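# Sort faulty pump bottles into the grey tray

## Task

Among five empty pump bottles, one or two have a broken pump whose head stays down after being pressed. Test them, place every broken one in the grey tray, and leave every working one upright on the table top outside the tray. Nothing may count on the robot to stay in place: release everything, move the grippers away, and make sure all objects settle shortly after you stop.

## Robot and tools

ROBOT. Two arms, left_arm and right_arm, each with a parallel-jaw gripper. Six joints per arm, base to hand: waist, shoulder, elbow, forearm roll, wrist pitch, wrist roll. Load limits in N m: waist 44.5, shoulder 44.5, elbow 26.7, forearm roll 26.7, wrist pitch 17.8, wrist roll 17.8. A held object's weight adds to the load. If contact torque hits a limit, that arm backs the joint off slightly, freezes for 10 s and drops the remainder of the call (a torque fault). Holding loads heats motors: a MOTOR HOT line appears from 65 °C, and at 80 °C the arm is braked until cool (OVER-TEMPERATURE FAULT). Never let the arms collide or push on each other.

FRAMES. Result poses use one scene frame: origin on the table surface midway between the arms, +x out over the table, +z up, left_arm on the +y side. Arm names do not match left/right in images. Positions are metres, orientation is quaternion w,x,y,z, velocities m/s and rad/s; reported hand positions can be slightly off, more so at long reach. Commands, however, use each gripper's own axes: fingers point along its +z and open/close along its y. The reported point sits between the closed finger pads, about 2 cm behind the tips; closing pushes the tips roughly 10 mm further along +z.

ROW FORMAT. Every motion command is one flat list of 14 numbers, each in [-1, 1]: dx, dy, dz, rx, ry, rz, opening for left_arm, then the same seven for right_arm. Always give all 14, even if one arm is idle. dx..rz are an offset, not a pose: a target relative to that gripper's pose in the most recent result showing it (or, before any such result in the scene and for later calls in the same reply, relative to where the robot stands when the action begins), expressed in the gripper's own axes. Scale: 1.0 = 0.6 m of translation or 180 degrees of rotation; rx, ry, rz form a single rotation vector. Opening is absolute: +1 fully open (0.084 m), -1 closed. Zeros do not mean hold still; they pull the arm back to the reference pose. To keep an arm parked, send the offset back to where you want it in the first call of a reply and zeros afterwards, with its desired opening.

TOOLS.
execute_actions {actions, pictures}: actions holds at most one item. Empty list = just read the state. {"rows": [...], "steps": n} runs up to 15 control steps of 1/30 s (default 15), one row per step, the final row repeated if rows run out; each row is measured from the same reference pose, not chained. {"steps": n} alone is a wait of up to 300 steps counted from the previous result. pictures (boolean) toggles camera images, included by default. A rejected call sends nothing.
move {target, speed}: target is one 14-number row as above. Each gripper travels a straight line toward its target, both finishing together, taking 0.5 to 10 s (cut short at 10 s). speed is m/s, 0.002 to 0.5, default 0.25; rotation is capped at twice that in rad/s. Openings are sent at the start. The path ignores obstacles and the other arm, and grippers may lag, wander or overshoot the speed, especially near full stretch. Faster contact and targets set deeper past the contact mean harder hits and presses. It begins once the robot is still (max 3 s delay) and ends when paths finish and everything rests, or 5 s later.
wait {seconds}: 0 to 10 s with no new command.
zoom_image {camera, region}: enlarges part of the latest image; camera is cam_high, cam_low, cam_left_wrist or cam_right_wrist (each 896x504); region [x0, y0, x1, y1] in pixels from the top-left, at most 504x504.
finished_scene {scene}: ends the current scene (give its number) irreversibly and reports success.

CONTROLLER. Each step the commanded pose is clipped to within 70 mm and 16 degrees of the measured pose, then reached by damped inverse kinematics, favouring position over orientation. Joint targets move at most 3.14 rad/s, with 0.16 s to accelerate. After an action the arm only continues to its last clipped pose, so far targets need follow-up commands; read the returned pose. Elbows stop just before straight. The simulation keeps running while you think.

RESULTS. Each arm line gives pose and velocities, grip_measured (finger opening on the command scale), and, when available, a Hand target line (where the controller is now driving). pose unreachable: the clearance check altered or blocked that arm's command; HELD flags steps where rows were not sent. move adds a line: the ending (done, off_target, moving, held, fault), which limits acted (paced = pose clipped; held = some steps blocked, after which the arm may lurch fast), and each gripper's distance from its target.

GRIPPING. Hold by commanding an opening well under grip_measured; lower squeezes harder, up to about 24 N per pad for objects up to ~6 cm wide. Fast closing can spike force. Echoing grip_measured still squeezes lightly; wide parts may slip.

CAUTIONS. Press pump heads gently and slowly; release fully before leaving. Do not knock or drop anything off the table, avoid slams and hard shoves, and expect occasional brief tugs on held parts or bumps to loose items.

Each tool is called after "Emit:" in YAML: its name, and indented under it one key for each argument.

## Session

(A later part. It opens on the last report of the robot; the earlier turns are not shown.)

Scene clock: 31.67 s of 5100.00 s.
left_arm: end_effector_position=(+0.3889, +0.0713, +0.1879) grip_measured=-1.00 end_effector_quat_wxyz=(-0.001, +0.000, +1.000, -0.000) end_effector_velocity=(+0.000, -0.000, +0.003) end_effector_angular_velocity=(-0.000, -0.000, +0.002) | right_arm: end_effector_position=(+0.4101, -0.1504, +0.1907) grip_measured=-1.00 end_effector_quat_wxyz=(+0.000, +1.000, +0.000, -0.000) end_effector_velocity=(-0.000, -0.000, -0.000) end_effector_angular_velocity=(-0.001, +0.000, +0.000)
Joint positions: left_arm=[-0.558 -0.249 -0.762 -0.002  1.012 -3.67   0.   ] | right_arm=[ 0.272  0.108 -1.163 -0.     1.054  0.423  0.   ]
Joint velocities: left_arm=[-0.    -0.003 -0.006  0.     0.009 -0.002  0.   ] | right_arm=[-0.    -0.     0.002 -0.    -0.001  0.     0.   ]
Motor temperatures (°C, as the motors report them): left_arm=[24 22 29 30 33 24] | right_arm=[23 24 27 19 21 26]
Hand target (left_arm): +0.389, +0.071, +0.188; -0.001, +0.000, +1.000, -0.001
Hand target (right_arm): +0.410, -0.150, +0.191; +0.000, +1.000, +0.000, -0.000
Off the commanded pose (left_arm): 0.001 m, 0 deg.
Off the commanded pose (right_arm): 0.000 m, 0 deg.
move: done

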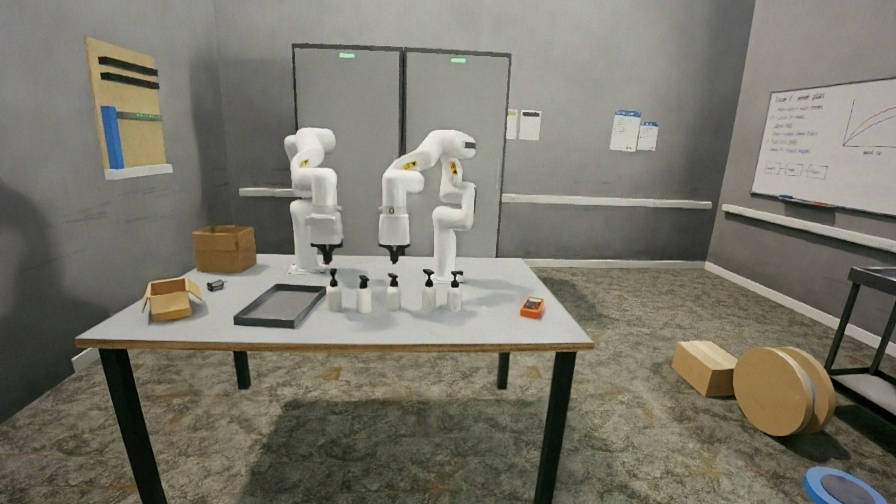

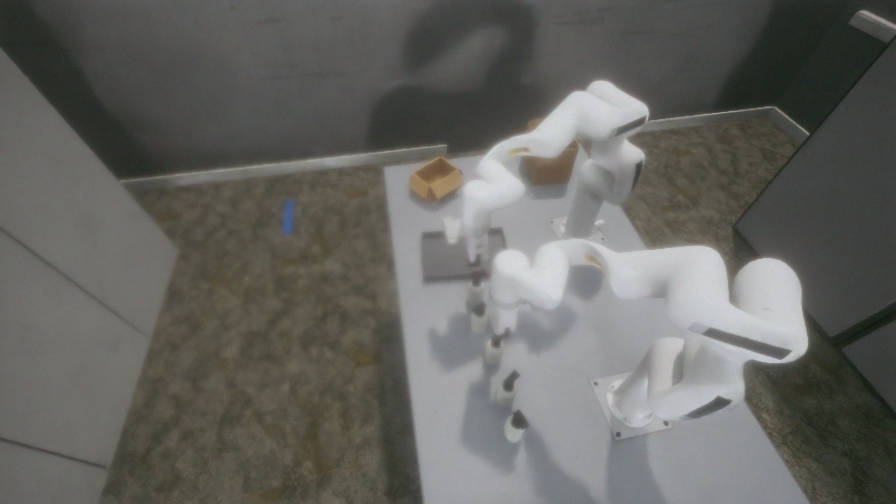

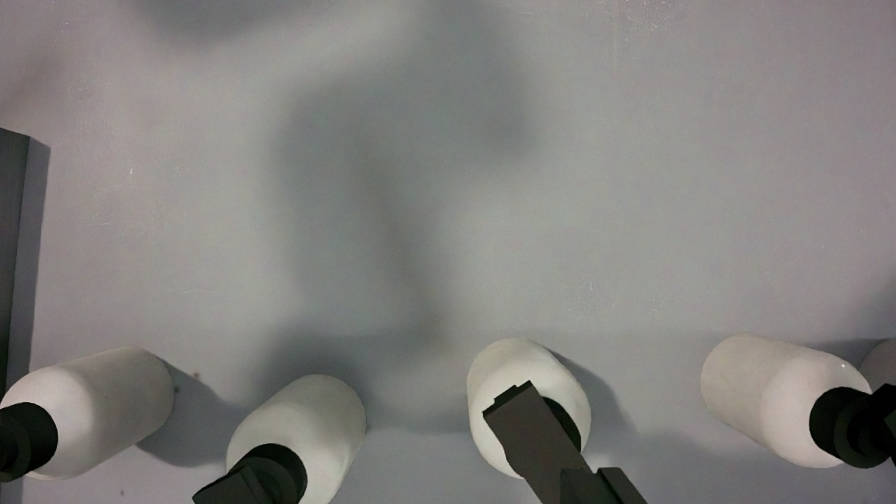

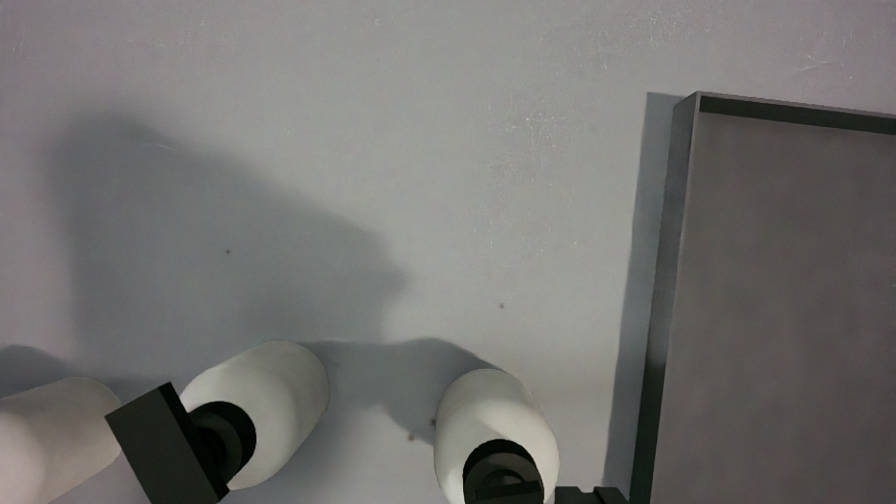

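Emit:
move:
  target: [0,-0.006,0.04,0,0,-0.18,0.1,0,0,0,0,0,0,-1]
  speed: 0.35

Emit:
move:
  target: [0,0,0.095,0,0,0,0.1,0,0,0,0,0,0,-1]
  speed: 0.12

Emit:
execute_actions:
  actions:
    - {"rows":[[0,0,0,0,0,0,-0.7,0,0,0,0,0,0,-1]]}
  pictures: false

Emit:
move:
  target: [0,0,-0.27,0,0,0.18,-0.7,0,0,0,0,0,0,-1]

Emit:
move:
  target: [0,0.25,0,0,0,0,-0.7,0.002,-0.197,0.02,0,0,-0.16,0.05]

Scene clock: 40.60 s of 5100.00 s.
left_arm: end_effector_position=(+0.3889, +0.0676, +0.1640) grip_measured=+0.09 end_effector_quat_wxyz=(-0.001, -0.278, +0.961, -0.000) end_effector_velocity=(+0.000, +0.000, -0.001) end_effector_angular_velocity=(+0.003, -0.001, +0.012) | right_arm: end_effector_position=(+0.4101, -0.1504, +0.1907) grip_measured=-1.00 end_effector_quat_wxyz=(+0.000, +1.000, +0.000, -0.000) end_effector_velocity=(+0.000, -0.000, -0.000) end_effector_angular_velocity=(-0.001, +0.001, +0.000)
Joint positions: left_arm=[-0.566 -0.209 -0.727 -0.003  0.937 -4.241  0.048] | right_arm=[ 0.272  0.108 -1.163 -0.     1.054  0.423  0.   ]
Joint velocities: left_arm=[-0.001  0.001  0.001  0.004 -0.001 -0.015 -0.   ] | right_arm=[-0.     0.001 -0.    -0.     0.    -0.     0.   ]
Motor temperatures (°C, as the motors report them): left_arm=[24 22 29 30 33 24] | right_arm=[23 24 27 19 21 26]
Hand target (left_arm): +0.389, +0.068, +0.164; -0.001, -0.279, +0.960, -0.000
Hand target (right_arm): +0.410, -0.150, +0.191; +0.000, +1.000, +0.000, -0.000
Off the commanded pose (left_arm): 0.000 m, 0 deg.
Off the commanded pose (right_arm): 0.000 m, 0 deg.
After step 90, 4.53 s passed at rest.
move: done

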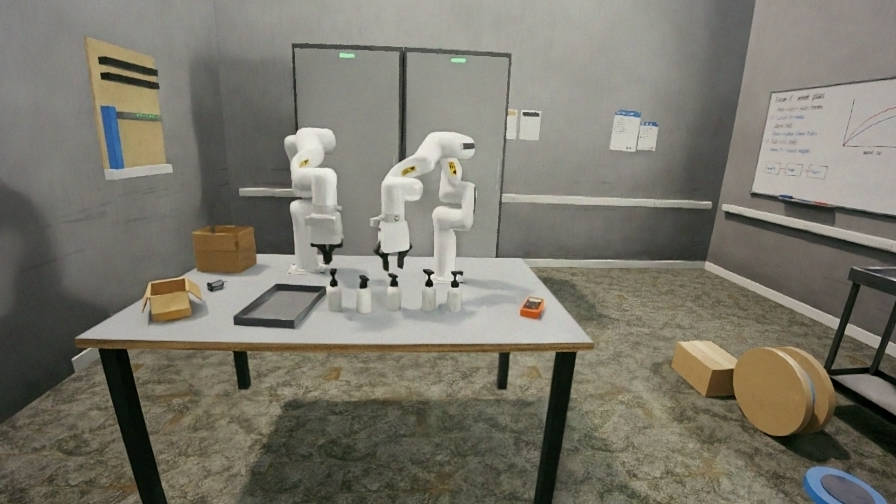

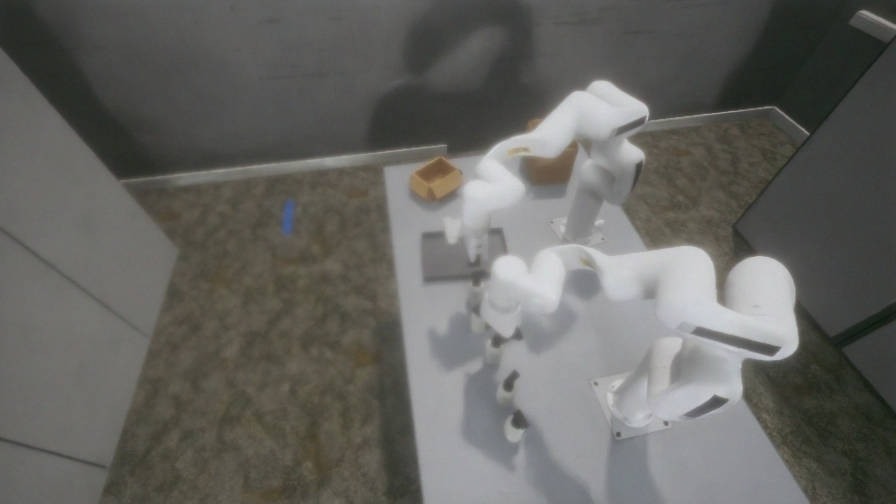

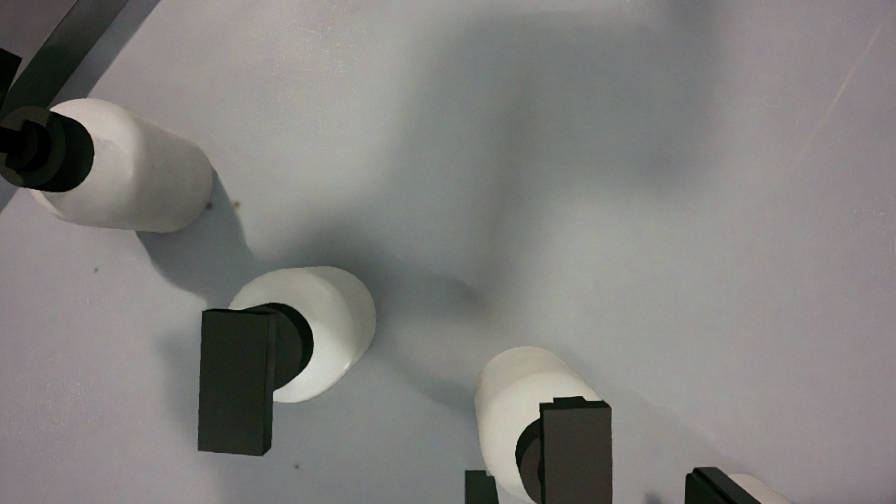

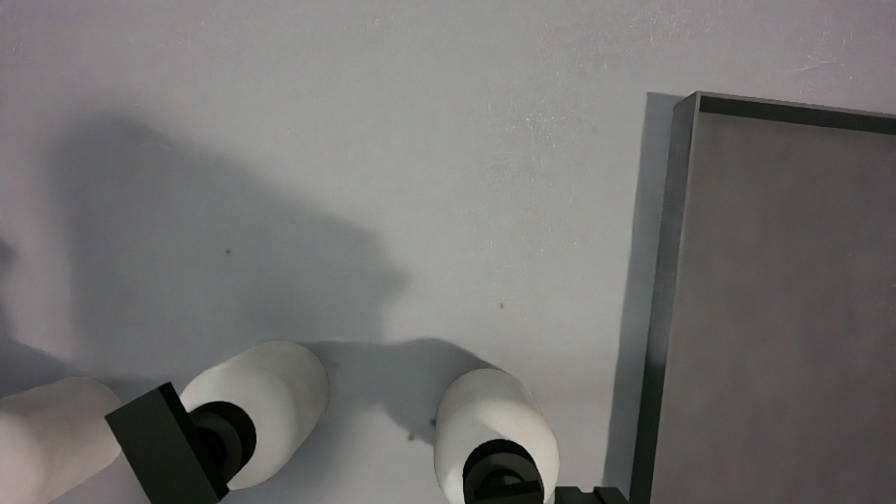

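Scene clock: 41.57 s of 5100.00 s.
left_arm: end_effector_position=(+0.3889, +0.0673, +0.1076) grip_measured=+0.09 end_effector_quat_wxyz=(-0.001, -0.278, +0.961, -0.001) end_effector_velocity=(+0.000, +0.001, -0.003) end_effector_angular_velocity=(+0.000, -0.000, +0.001) | right_arm: end_effector_position=(+0.4101, -0.1504, +0.1907) grip_measured=-1.00 end_effector_quat_wxyz=(+0.000, +1.000, +0.000, -0.000) end_effector_velocity=(+0.000, +0.000, +0.000) end_effector_angular_velocity=(+0.000, -0.001, -0.000)
Joint positions: left_arm=[-0.567 -0.103 -0.652 -0.004  0.756 -4.241  0.048] | right_arm=[ 0.272  0.108 -1.163 -0.     1.054  0.423  0.   ]
Joint velocities: left_arm=[ 0.001  0.006  0.003  0.    -0.009  0.     0.   ] | right_arm=[ 0.    -0.001  0.001 -0.    -0.001  0.     0.   ]
Motor temperatures (°C, as the motors report them): left_arm=[24 22 29 30 33 24] | right_arm=[23 24 27 19 21 26]
Hand target (left_arm): +0.389, +0.067, +0.107; -0.001, -0.278, +0.961, -0.000
Hand target (right_arm): +0.410, -0.150, +0.191; +0.000, +1.000, +0.000, -0.000
Off the commanded pose (left_arm): 0.001 m, 0 deg.
Off the commanded pose (right_arm): 0.000 m, 0 deg.
move: done

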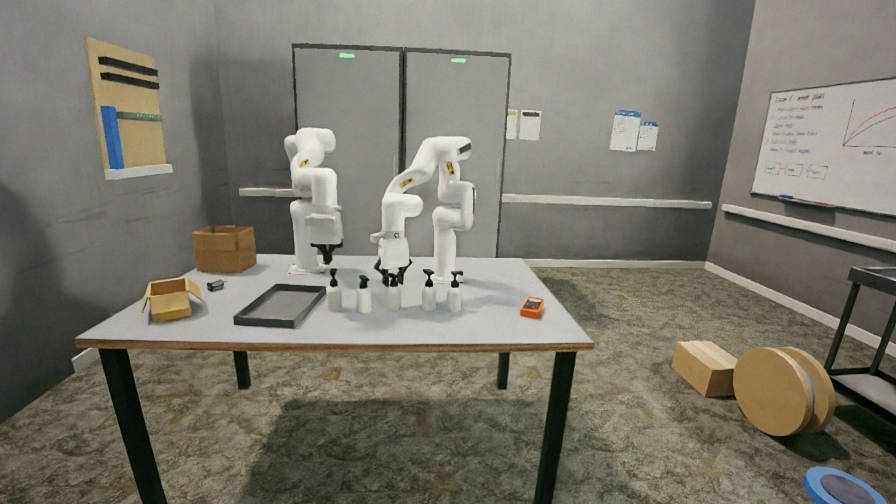

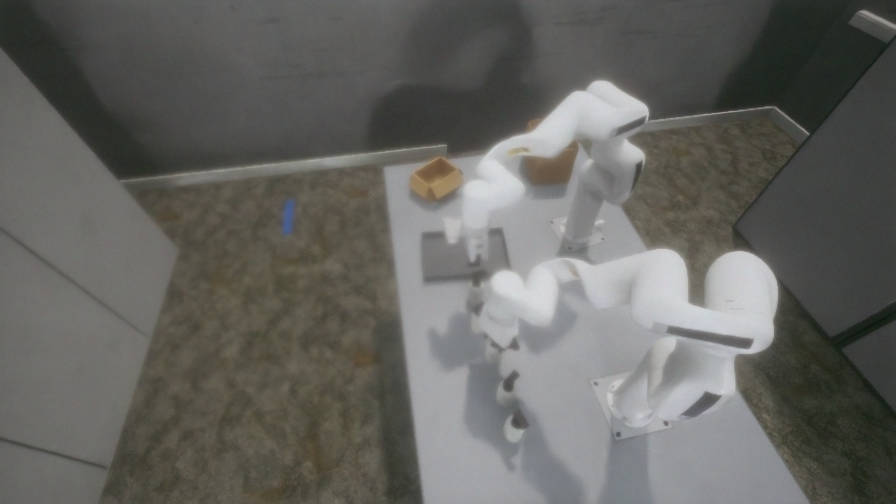

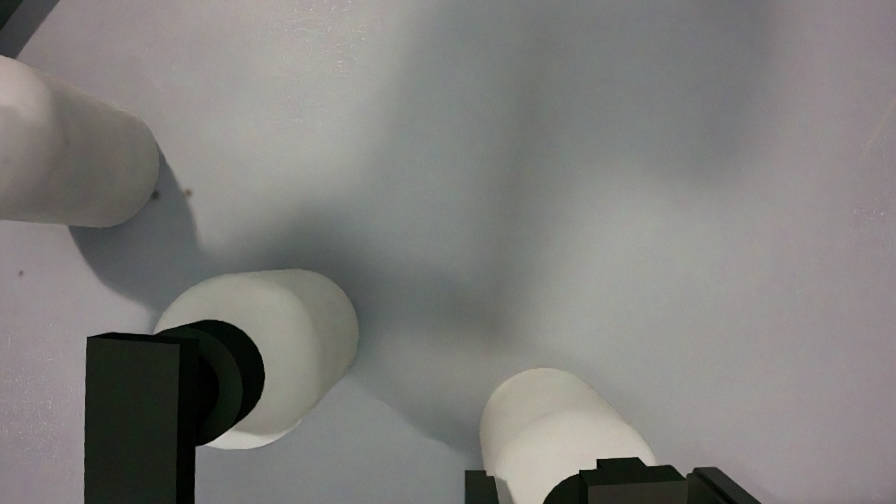

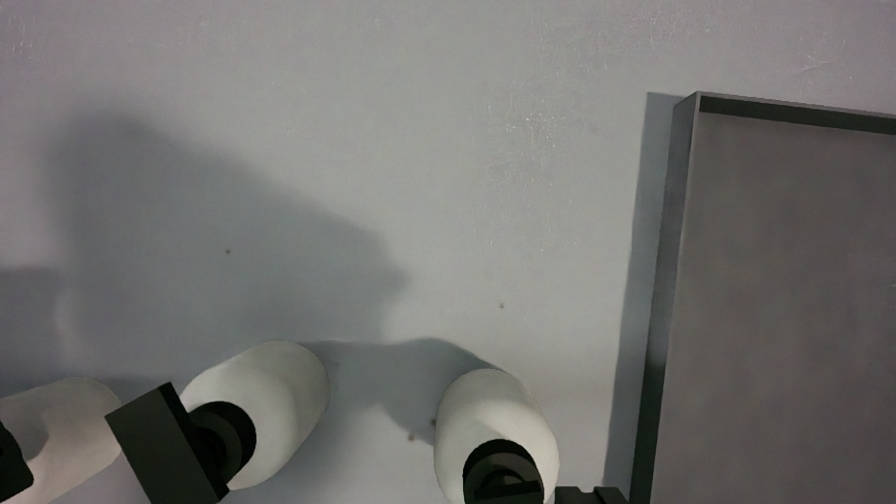

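Scene clock: 42.07 s of 5100.00 s.
left_arm: end_effector_position=(+0.3889, +0.0673, +0.1076) grip_measured=-0.39 end_effector_quat_wxyz=(-0.001, -0.278, +0.961, -0.001) end_effector_velocity=(-0.000, -0.000, -0.000) end_effector_angular_velocity=(+0.000, +0.001, +0.000) | right_arm: end_effector_position=(+0.4101, -0.1504, +0.1907) grip_measured=-1.00 end_effector_quat_wxyz=(+0.000, +1.000, +0.000, -0.000) end_effector_velocity=(+0.000, +0.000, +0.000) end_effector_angular_velocity=(+0.001, -0.000, -0.000)
Joint positions: left_arm=[-0.567 -0.103 -0.652 -0.004  0.756 -4.241  0.027] | right_arm=[ 0.272  0.108 -1.163 -0.     1.054  0.423  0.   ]
Joint velocities: left_arm=[-0.     0.001 -0.    -0.     0.    -0.     0.   ] | right_arm=[ 0.    -0.    -0.     0.001  0.    -0.     0.   ]
Motor temperatures (°C, as the motors report them): left_arm=[24 22 29 30 33 24] | right_arm=[23 24 27 19 21 26]
Hand target (left_arm): +0.389, +0.067, +0.108; -0.001, -0.278, +0.961, -0.001
Hand target (right_arm): +0.410, -0.150, +0.191; +0.000, +1.000, +0.000, -0.000
Off the commanded pose (left_arm): 0.000 m, 0 deg.
Off the commanded pose (right_arm): 0.000 m, 0 deg.
Steps of this call (steps 1 to 15: all 15 steps of this action). Readings (end_effector_position):
1: left_arm (+0.3889, +0.0673, +0.1075) | right_arm (+0.4101, -0.1504, +0.1907)
2: left_arm (+0.3889, +0.0673, +0.1074) | right_arm (+0.4101, -0.1504, +0.1907)
4: left_arm (+0.3889, +0.0673, +0.1075) | right_arm (+0.4101, -0.1504, +0.1907)
8: left_arm (+0.3889, +0.0673, +0.1076) | right_arm (+0.4101, -0.1504, +0.1907)
15: the state above

Scene clock: 43.97 s of 5100.00 s.
left_arm: end_effector_position=(+0.3890, +0.0681, +0.2690) grip_measured=-0.39 end_effector_quat_wxyz=(-0.001, +0.000, +1.000, -0.000) end_effector_velocity=(+0.001, -0.000, +0.004) end_effector_angular_velocity=(-0.002, -0.000, -0.010) | right_arm: end_effector_position=(+0.4101, -0.1504, +0.1907) grip_measured=-1.00 end_effector_quat_wxyz=(+0.000, +1.000, +0.000, -0.000) end_effector_velocity=(+0.000, +0.000, +0.001) end_effector_angular_velocity=(+0.000, -0.001, +0.000)
Joint positions: left_arm=[-0.565 -0.306 -0.946 -0.002  1.253 -3.677  0.027] | right_arm=[ 0.272  0.108 -1.163 -0.     1.054  0.423  0.   ]
Joint velocities: left_arm=[ 0.001  0.    -0.012 -0.002  0.01   0.012  0.   ] | right_arm=[-0.    -0.    -0.001 -0.     0.001 -0.     0.   ]
Motor temperatures (°C, as the motors report them): left_arm=[24 22 29 30 33 24] | right_arm=[23 24 27 19 21 26]
Hand target (left_arm): +0.389, +0.068, +0.270; -0.001, +0.001, +1.000, -0.001
Hand target (right_arm): +0.410, -0.150, +0.191; +0.000, +1.000, +0.000, -0.000
Off the commanded pose (left_arm): 0.001 m, 0 deg.
Off the commanded pose (right_arm): 0.000 m, 0 deg.
move: done

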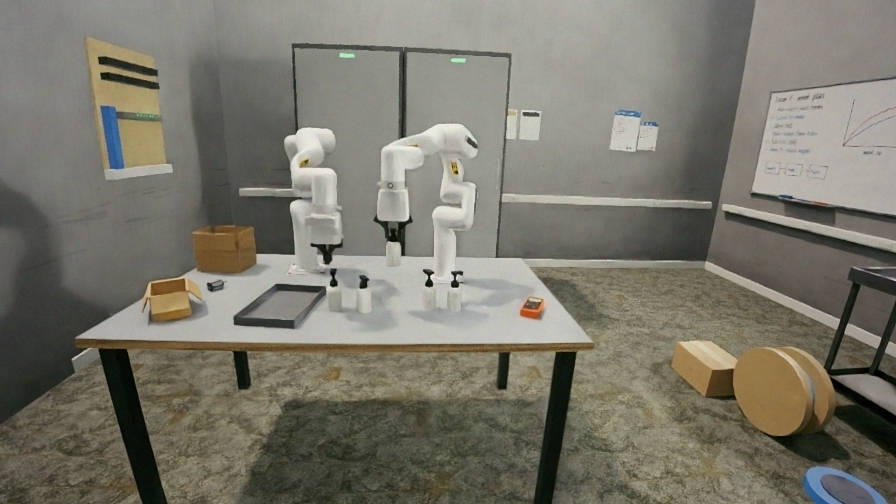

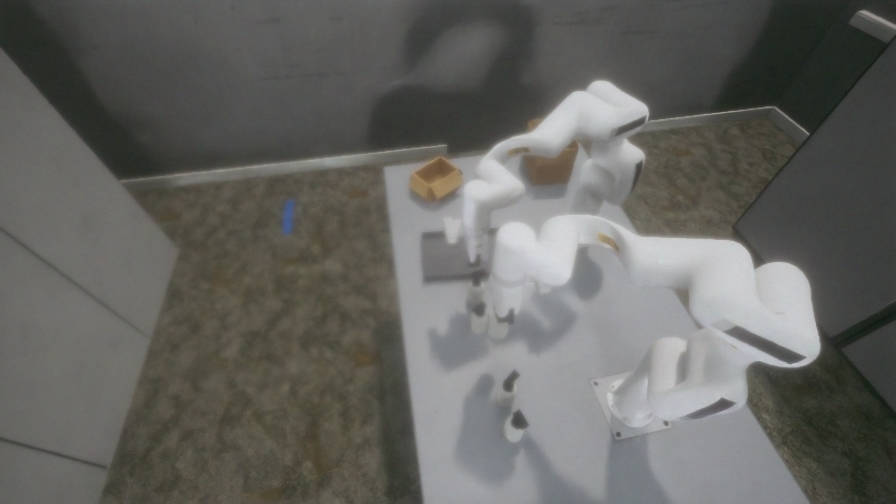

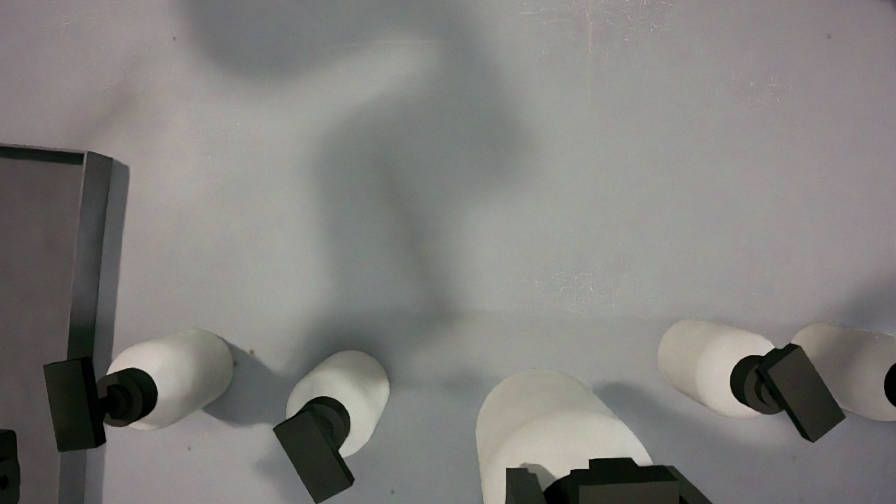

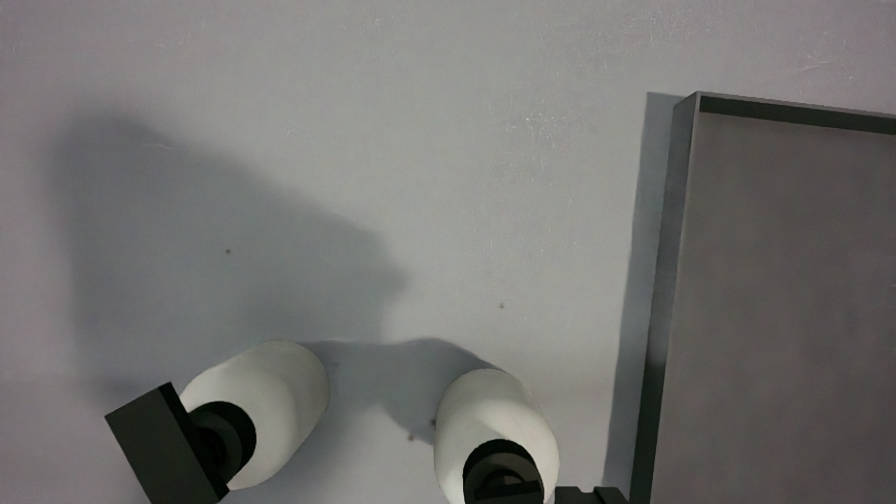

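Scene clock: 45.90 s of 5100.00 s.
left_arm: end_effector_position=(+0.3895, +0.2178, +0.2692) grip_measured=-0.39 end_effector_quat_wxyz=(-0.000, +0.000, +1.000, -0.001) end_effector_velocity=(-0.005, +0.001, -0.007) end_effector_angular_velocity=(+0.003, +0.022, +0.000) | right_arm: end_effector_position=(+0.4112, -0.0322, +0.1790) grip_measured=+0.04 end_effector_quat_wxyz=(-0.000, +0.969, +0.249, +0.000) end_effector_velocity=(+0.000, +0.000, +0.000) end_effector_angular_velocity=(+0.000, -0.001, +0.000)
Joint positions: left_arm=[-0.176 -0.49  -0.794 -0.002  1.284 -3.288  0.027] | right_arm=[ 0.466  0.321 -1.411 -0.     1.09   0.115  0.046]
Joint velocities: left_arm=[ 0.001  0.004  0.013 -0.     0.005  0.001  0.   ] | right_arm=[ 0.     0.001 -0.002 -0.001  0.     0.     0.   ]
Motor temperatures (°C, as the motors report them): left_arm=[24 22 29 30 33 24] | right_arm=[23 24 27 19 21 26]
Hand target (left_arm): +0.389, +0.218, +0.269; -0.001, +0.000, +1.000, -0.001
Hand target (right_arm): +0.411, -0.032, +0.179; -0.000, +0.969, +0.249, +0.000
Off the commanded pose (left_arm): 0.001 m, 0 deg.
Off the commanded pose (right_arm): 0.000 m, 0 deg.
move: done

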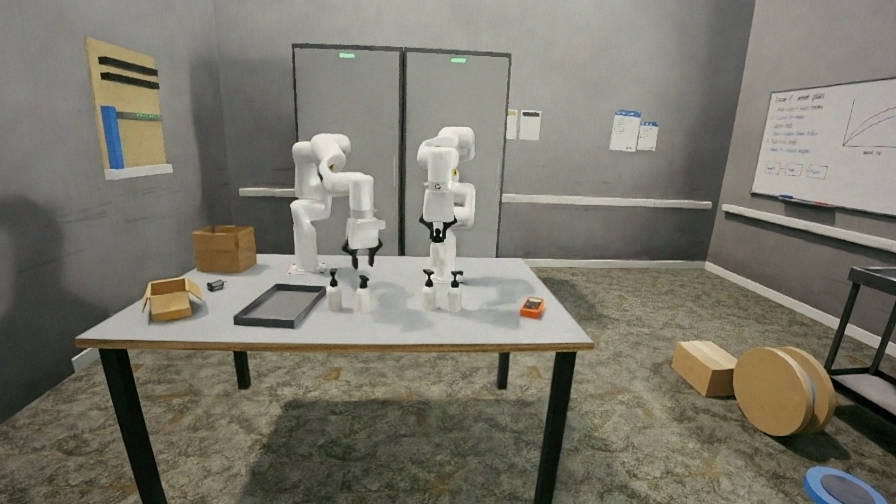

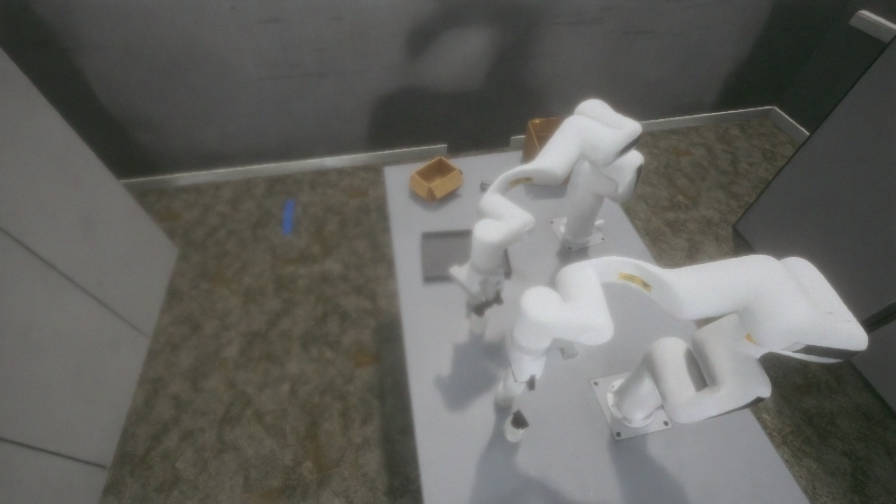

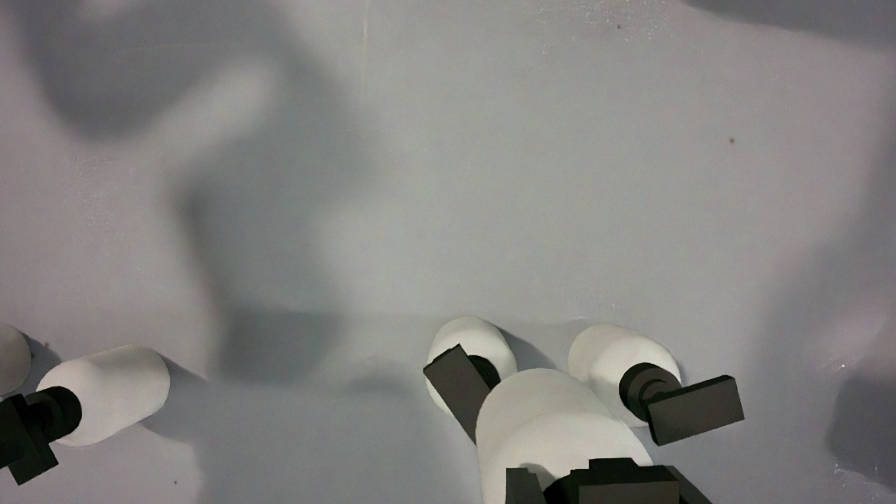

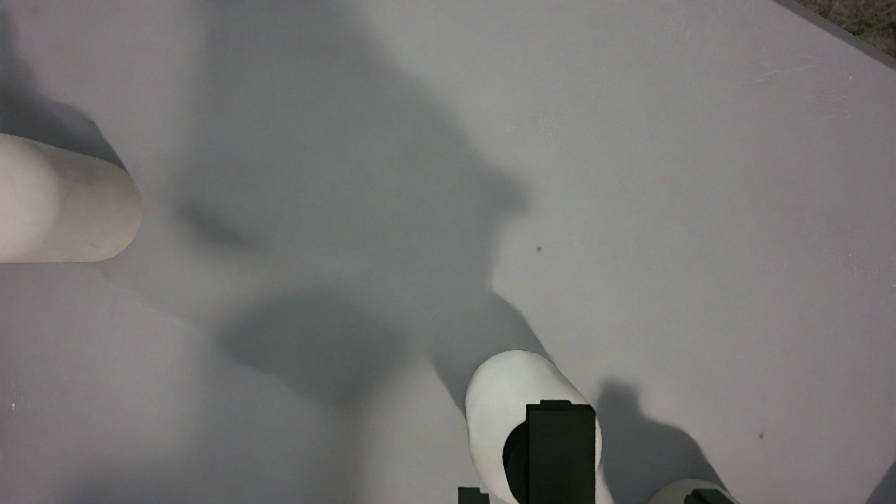

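Emit:
execute_actions:
  actions: []

Emit:
move:
  target: [0,0,0,0,0,0,-0.7,0,0,0.118,0,0,0,0.05]
  speed: 0.12

Emit:
move:
  target: [0,0,0,0,0,0,-0.7,0,0,0,0,0,0,-0.7]

Scene clock: 58.87 s of 5100.00 s.
left_arm: end_effector_position=(+0.3891, +0.2179, +0.2685) grip_measured=-0.39 end_effector_quat_wxyz=(-0.001, +0.000, +1.000, -0.001) end_effector_velocity=(+0.000, +0.000, -0.000) end_effector_angular_velocity=(+0.000, +0.001, +0.001) | right_arm: end_effector_position=(+0.4112, -0.0321, +0.1789) grip_measured=+0.04 end_effector_quat_wxyz=(-0.000, +0.969, +0.249, +0.000) end_effector_velocity=(-0.000, -0.001, -0.001) end_effector_angular_velocity=(-0.002, -0.000, +0.001)
Joint positions: left_arm=[-0.176 -0.49  -0.793 -0.002  1.285 -3.288  0.027] | right_arm=[ 0.466  0.321 -1.411 -0.     1.09   0.115  0.046]
Joint velocities: left_arm=[ 0.     0.001  0.    -0.    -0.    -0.    -0.   ] | right_arm=[-0.     0.     0.001 -0.002 -0.001 -0.     0.   ]
Motor temperatures (°C, as the motors report them): left_arm=[24 22 29 30 33 24] | right_arm=[23 24 27 19 21 26]
Hand target (left_arm): +0.389, +0.218, +0.269; -0.001, +0.000, +1.000, -0.001
Hand target (right_arm): +0.411, -0.032, +0.179; -0.000, +0.969, +0.249, +0.000
Off the commanded pose (left_arm): 0.000 m, 0 deg.
Off the commanded pose (right_arm): 0.000 m, 0 deg.
Steps of this call (steps 1 to 90: nothing new was sent; then 9.97 s passed at rest). Readings (end_effector_position):
1: left_arm (+0.3894, +0.2178, +0.2690) | right_arm (+0.4112, -0.0322, +0.1790)
2: left_arm (+0.3893, +0.2179, +0.2689) | right_arm (+0.4112, -0.0322, +0.1789)
4: left_arm (+0.3892, +0.2179, +0.2687) | right_arm (+0.4112, -0.0322, +0.1789)
8: left_arm (+0.3891, +0.2179, +0.2686) | right_arm (+0.4112, -0.0322, +0.1789)
90: the state above

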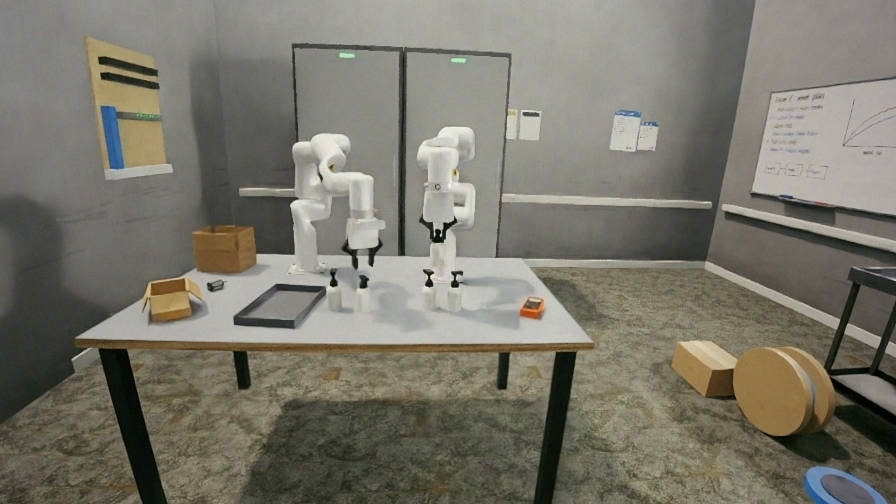

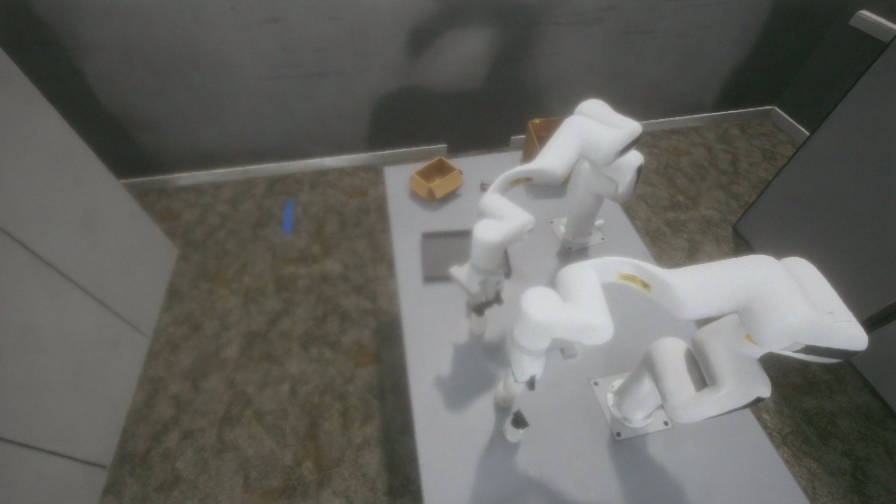

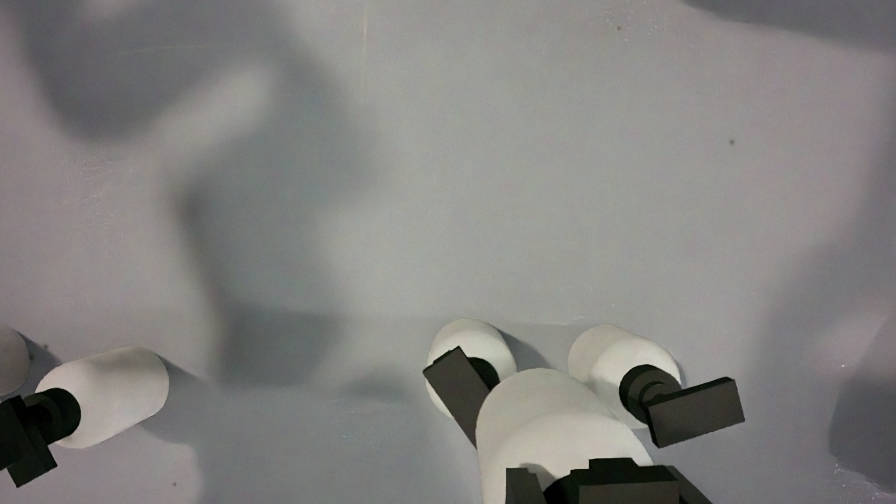

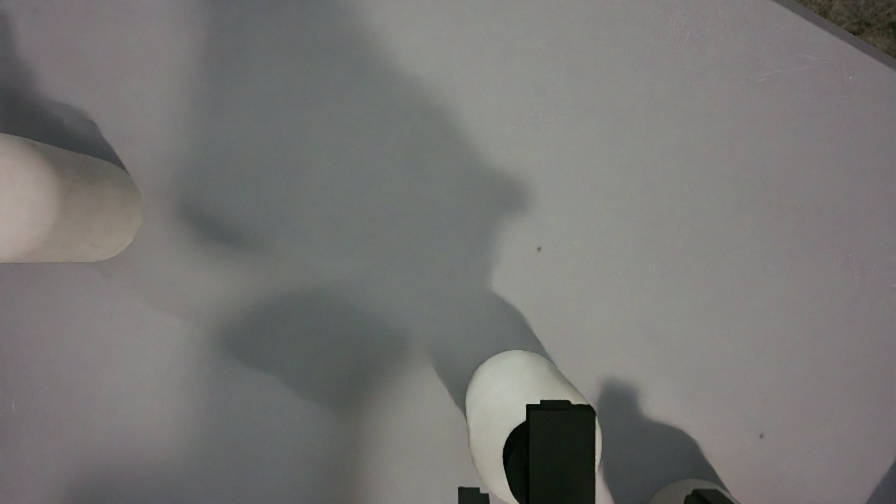

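Scene clock: 59.93 s of 5100.00 s.
left_arm: end_effector_position=(+0.3891, +0.2179, +0.2685) grip_measured=-0.39 end_effector_quat_wxyz=(-0.001, +0.000, +1.000, -0.001) end_effector_velocity=(+0.000, +0.001, -0.000) end_effector_angular_velocity=(+0.000, +0.001, +0.002) | right_arm: end_effector_position=(+0.4113, -0.0319, +0.1090) grip_measured=+0.04 end_effector_quat_wxyz=(-0.000, +0.968, +0.249, +0.001) end_effector_velocity=(-0.001, -0.001, -0.006) end_effector_angular_velocity=(-0.003, +0.004, -0.000)
Joint positions: left_arm=[-0.176 -0.49  -0.793 -0.002  1.285 -3.288  0.027] | right_arm=[ 0.466  0.405 -1.321  0.     0.915  0.115  0.046]
Joint velocities: left_arm=[ 0.002  0.001 -0.     0.     0.    -0.001  0.   ] | right_arm=[-0.     0.007  0.006 -0.    -0.008  0.     0.   ]
Motor temperatures (°C, as the motors report them): left_arm=[24 22 29 30 33 24] | right_arm=[23 24 27 19 21 26]
Hand target (left_arm): +0.389, +0.218, +0.269; -0.001, +0.000, +1.000, -0.001
Hand target (right_arm): +0.411, -0.032, +0.108; -0.000, +0.968, +0.249, +0.000
Off the commanded pose (left_arm): 0.000 m, 0 deg.
Off the commanded pose (right_arm): 0.001 m, 0 deg.
move: done

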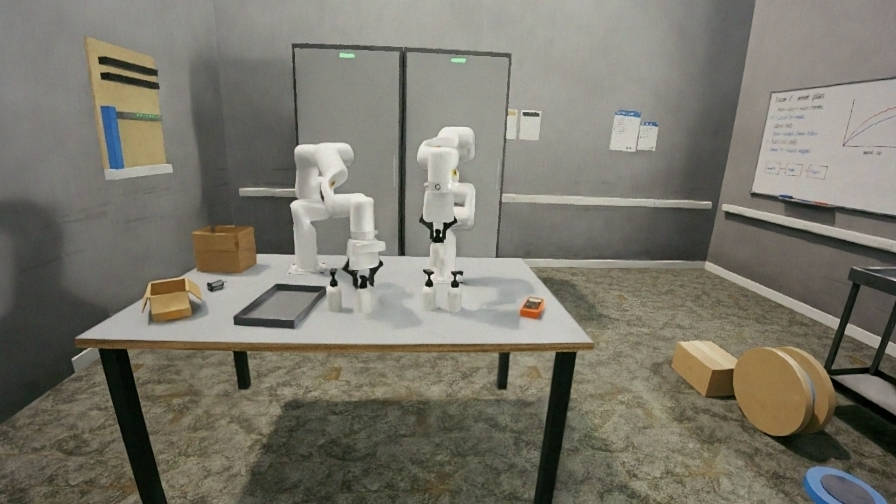

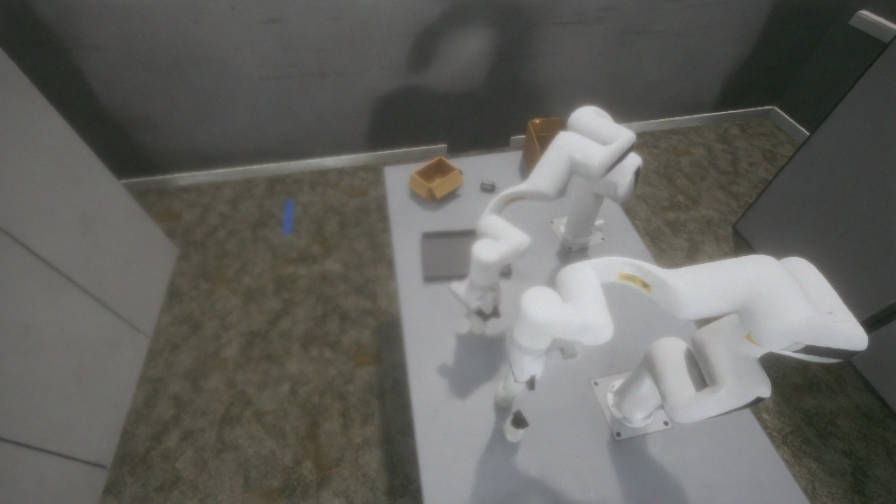

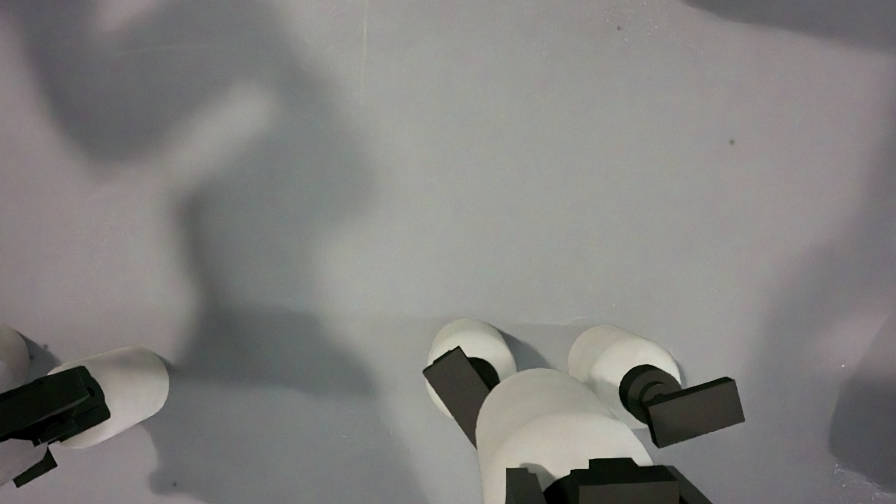

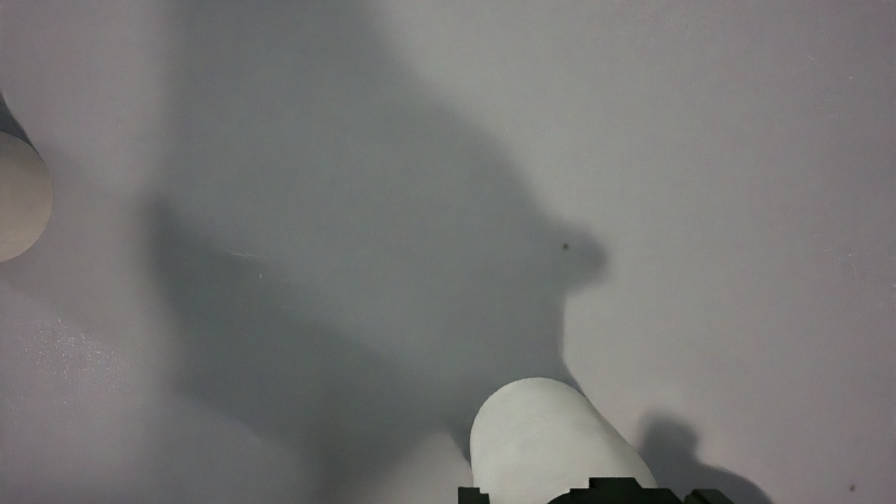

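Scene clock: 60.43 s of 5100.00 s.
left_arm: end_effector_position=(+0.3891, +0.2179, +0.2685) grip_measured=-0.39 end_effector_quat_wxyz=(-0.001, +0.000, +1.000, -0.001) end_effector_velocity=(-0.000, -0.001, +0.000) end_effector_angular_velocity=(+0.001, -0.000, -0.003) | right_arm: end_effector_position=(+0.4112, -0.0319, +0.1089) grip_measured=-0.39 end_effector_quat_wxyz=(-0.000, +0.968, +0.249, +0.000) end_effector_velocity=(-0.000, -0.000, +0.000) end_effector_angular_velocity=(-0.001, +0.000, +0.000)
Joint positions: left_arm=[-0.176 -0.49  -0.793 -0.002  1.285 -3.288  0.027] | right_arm=[ 0.466  0.405 -1.321  0.     0.915  0.115  0.027]
Joint velocities: left_arm=[-0.002 -0.     0.     0.001  0.     0.001 -0.   ] | right_arm=[-0.    -0.    -0.    -0.     0.001 -0.    -0.   ]
Motor temperatures (°C, as the motors report them): left_arm=[24 22 29 30 33 24] | right_arm=[23 24 27 19 21 26]
Hand target (left_arm): +0.389, +0.218, +0.269; -0.001, +0.000, +1.000, -0.001
Hand target (right_arm): +0.411, -0.032, +0.109; -0.000, +0.968, +0.249, +0.001
Off the commanded pose (left_arm): 0.000 m, 0 deg.
Off the commanded pose (right_arm): 0.000 m, 0 deg.
move: done

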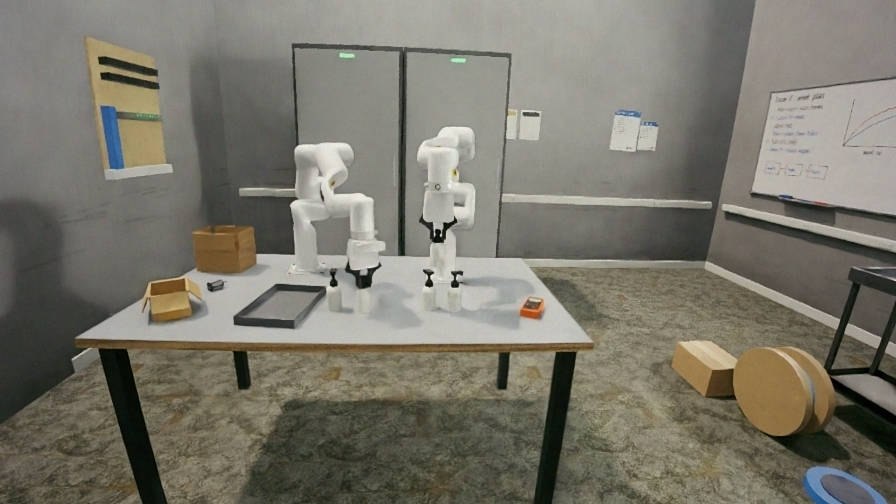

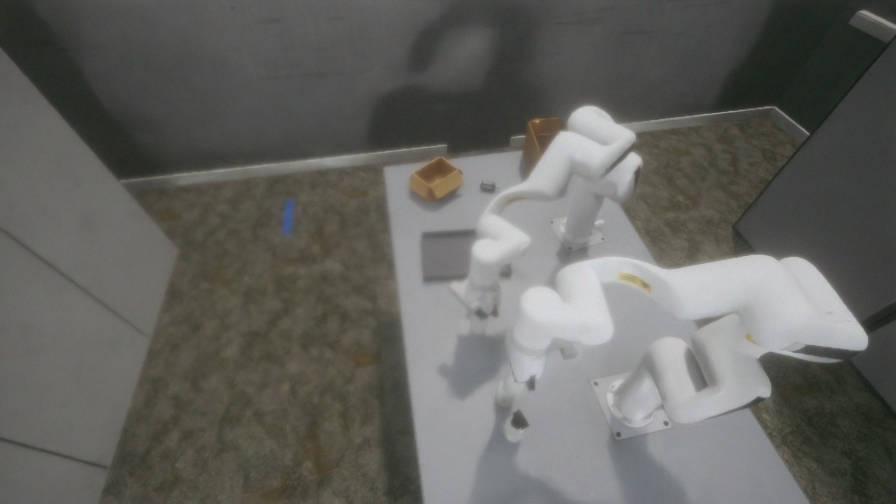

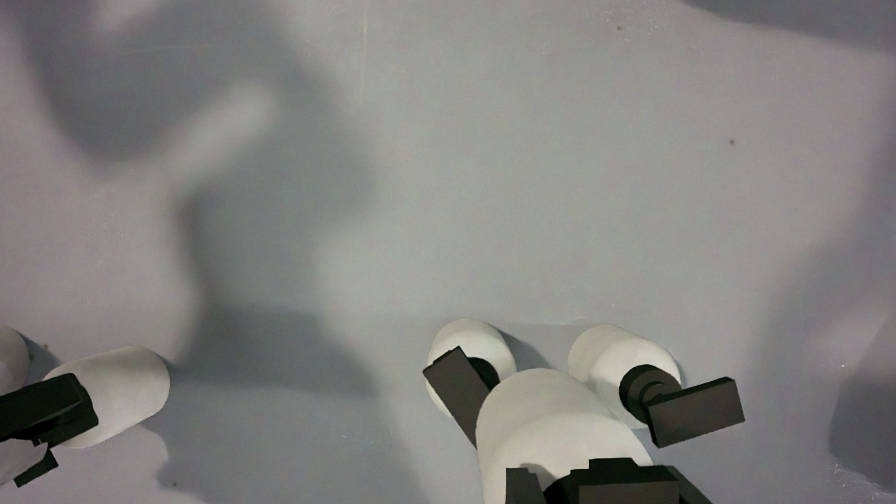

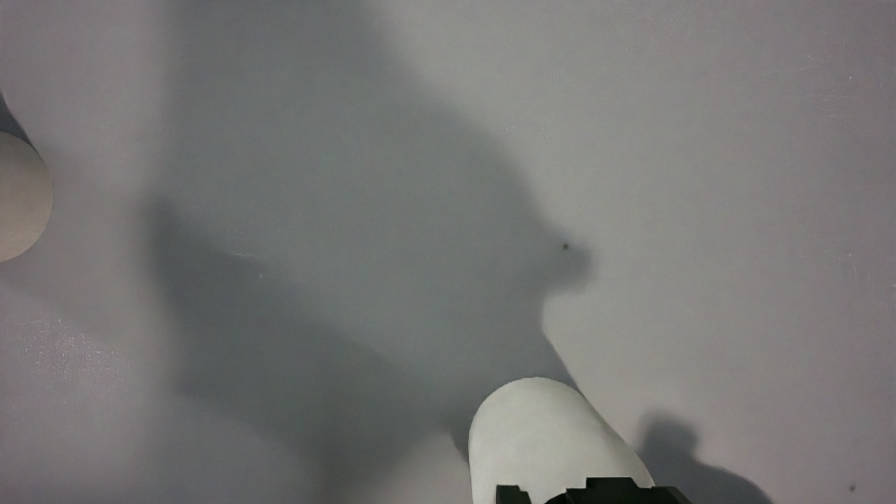

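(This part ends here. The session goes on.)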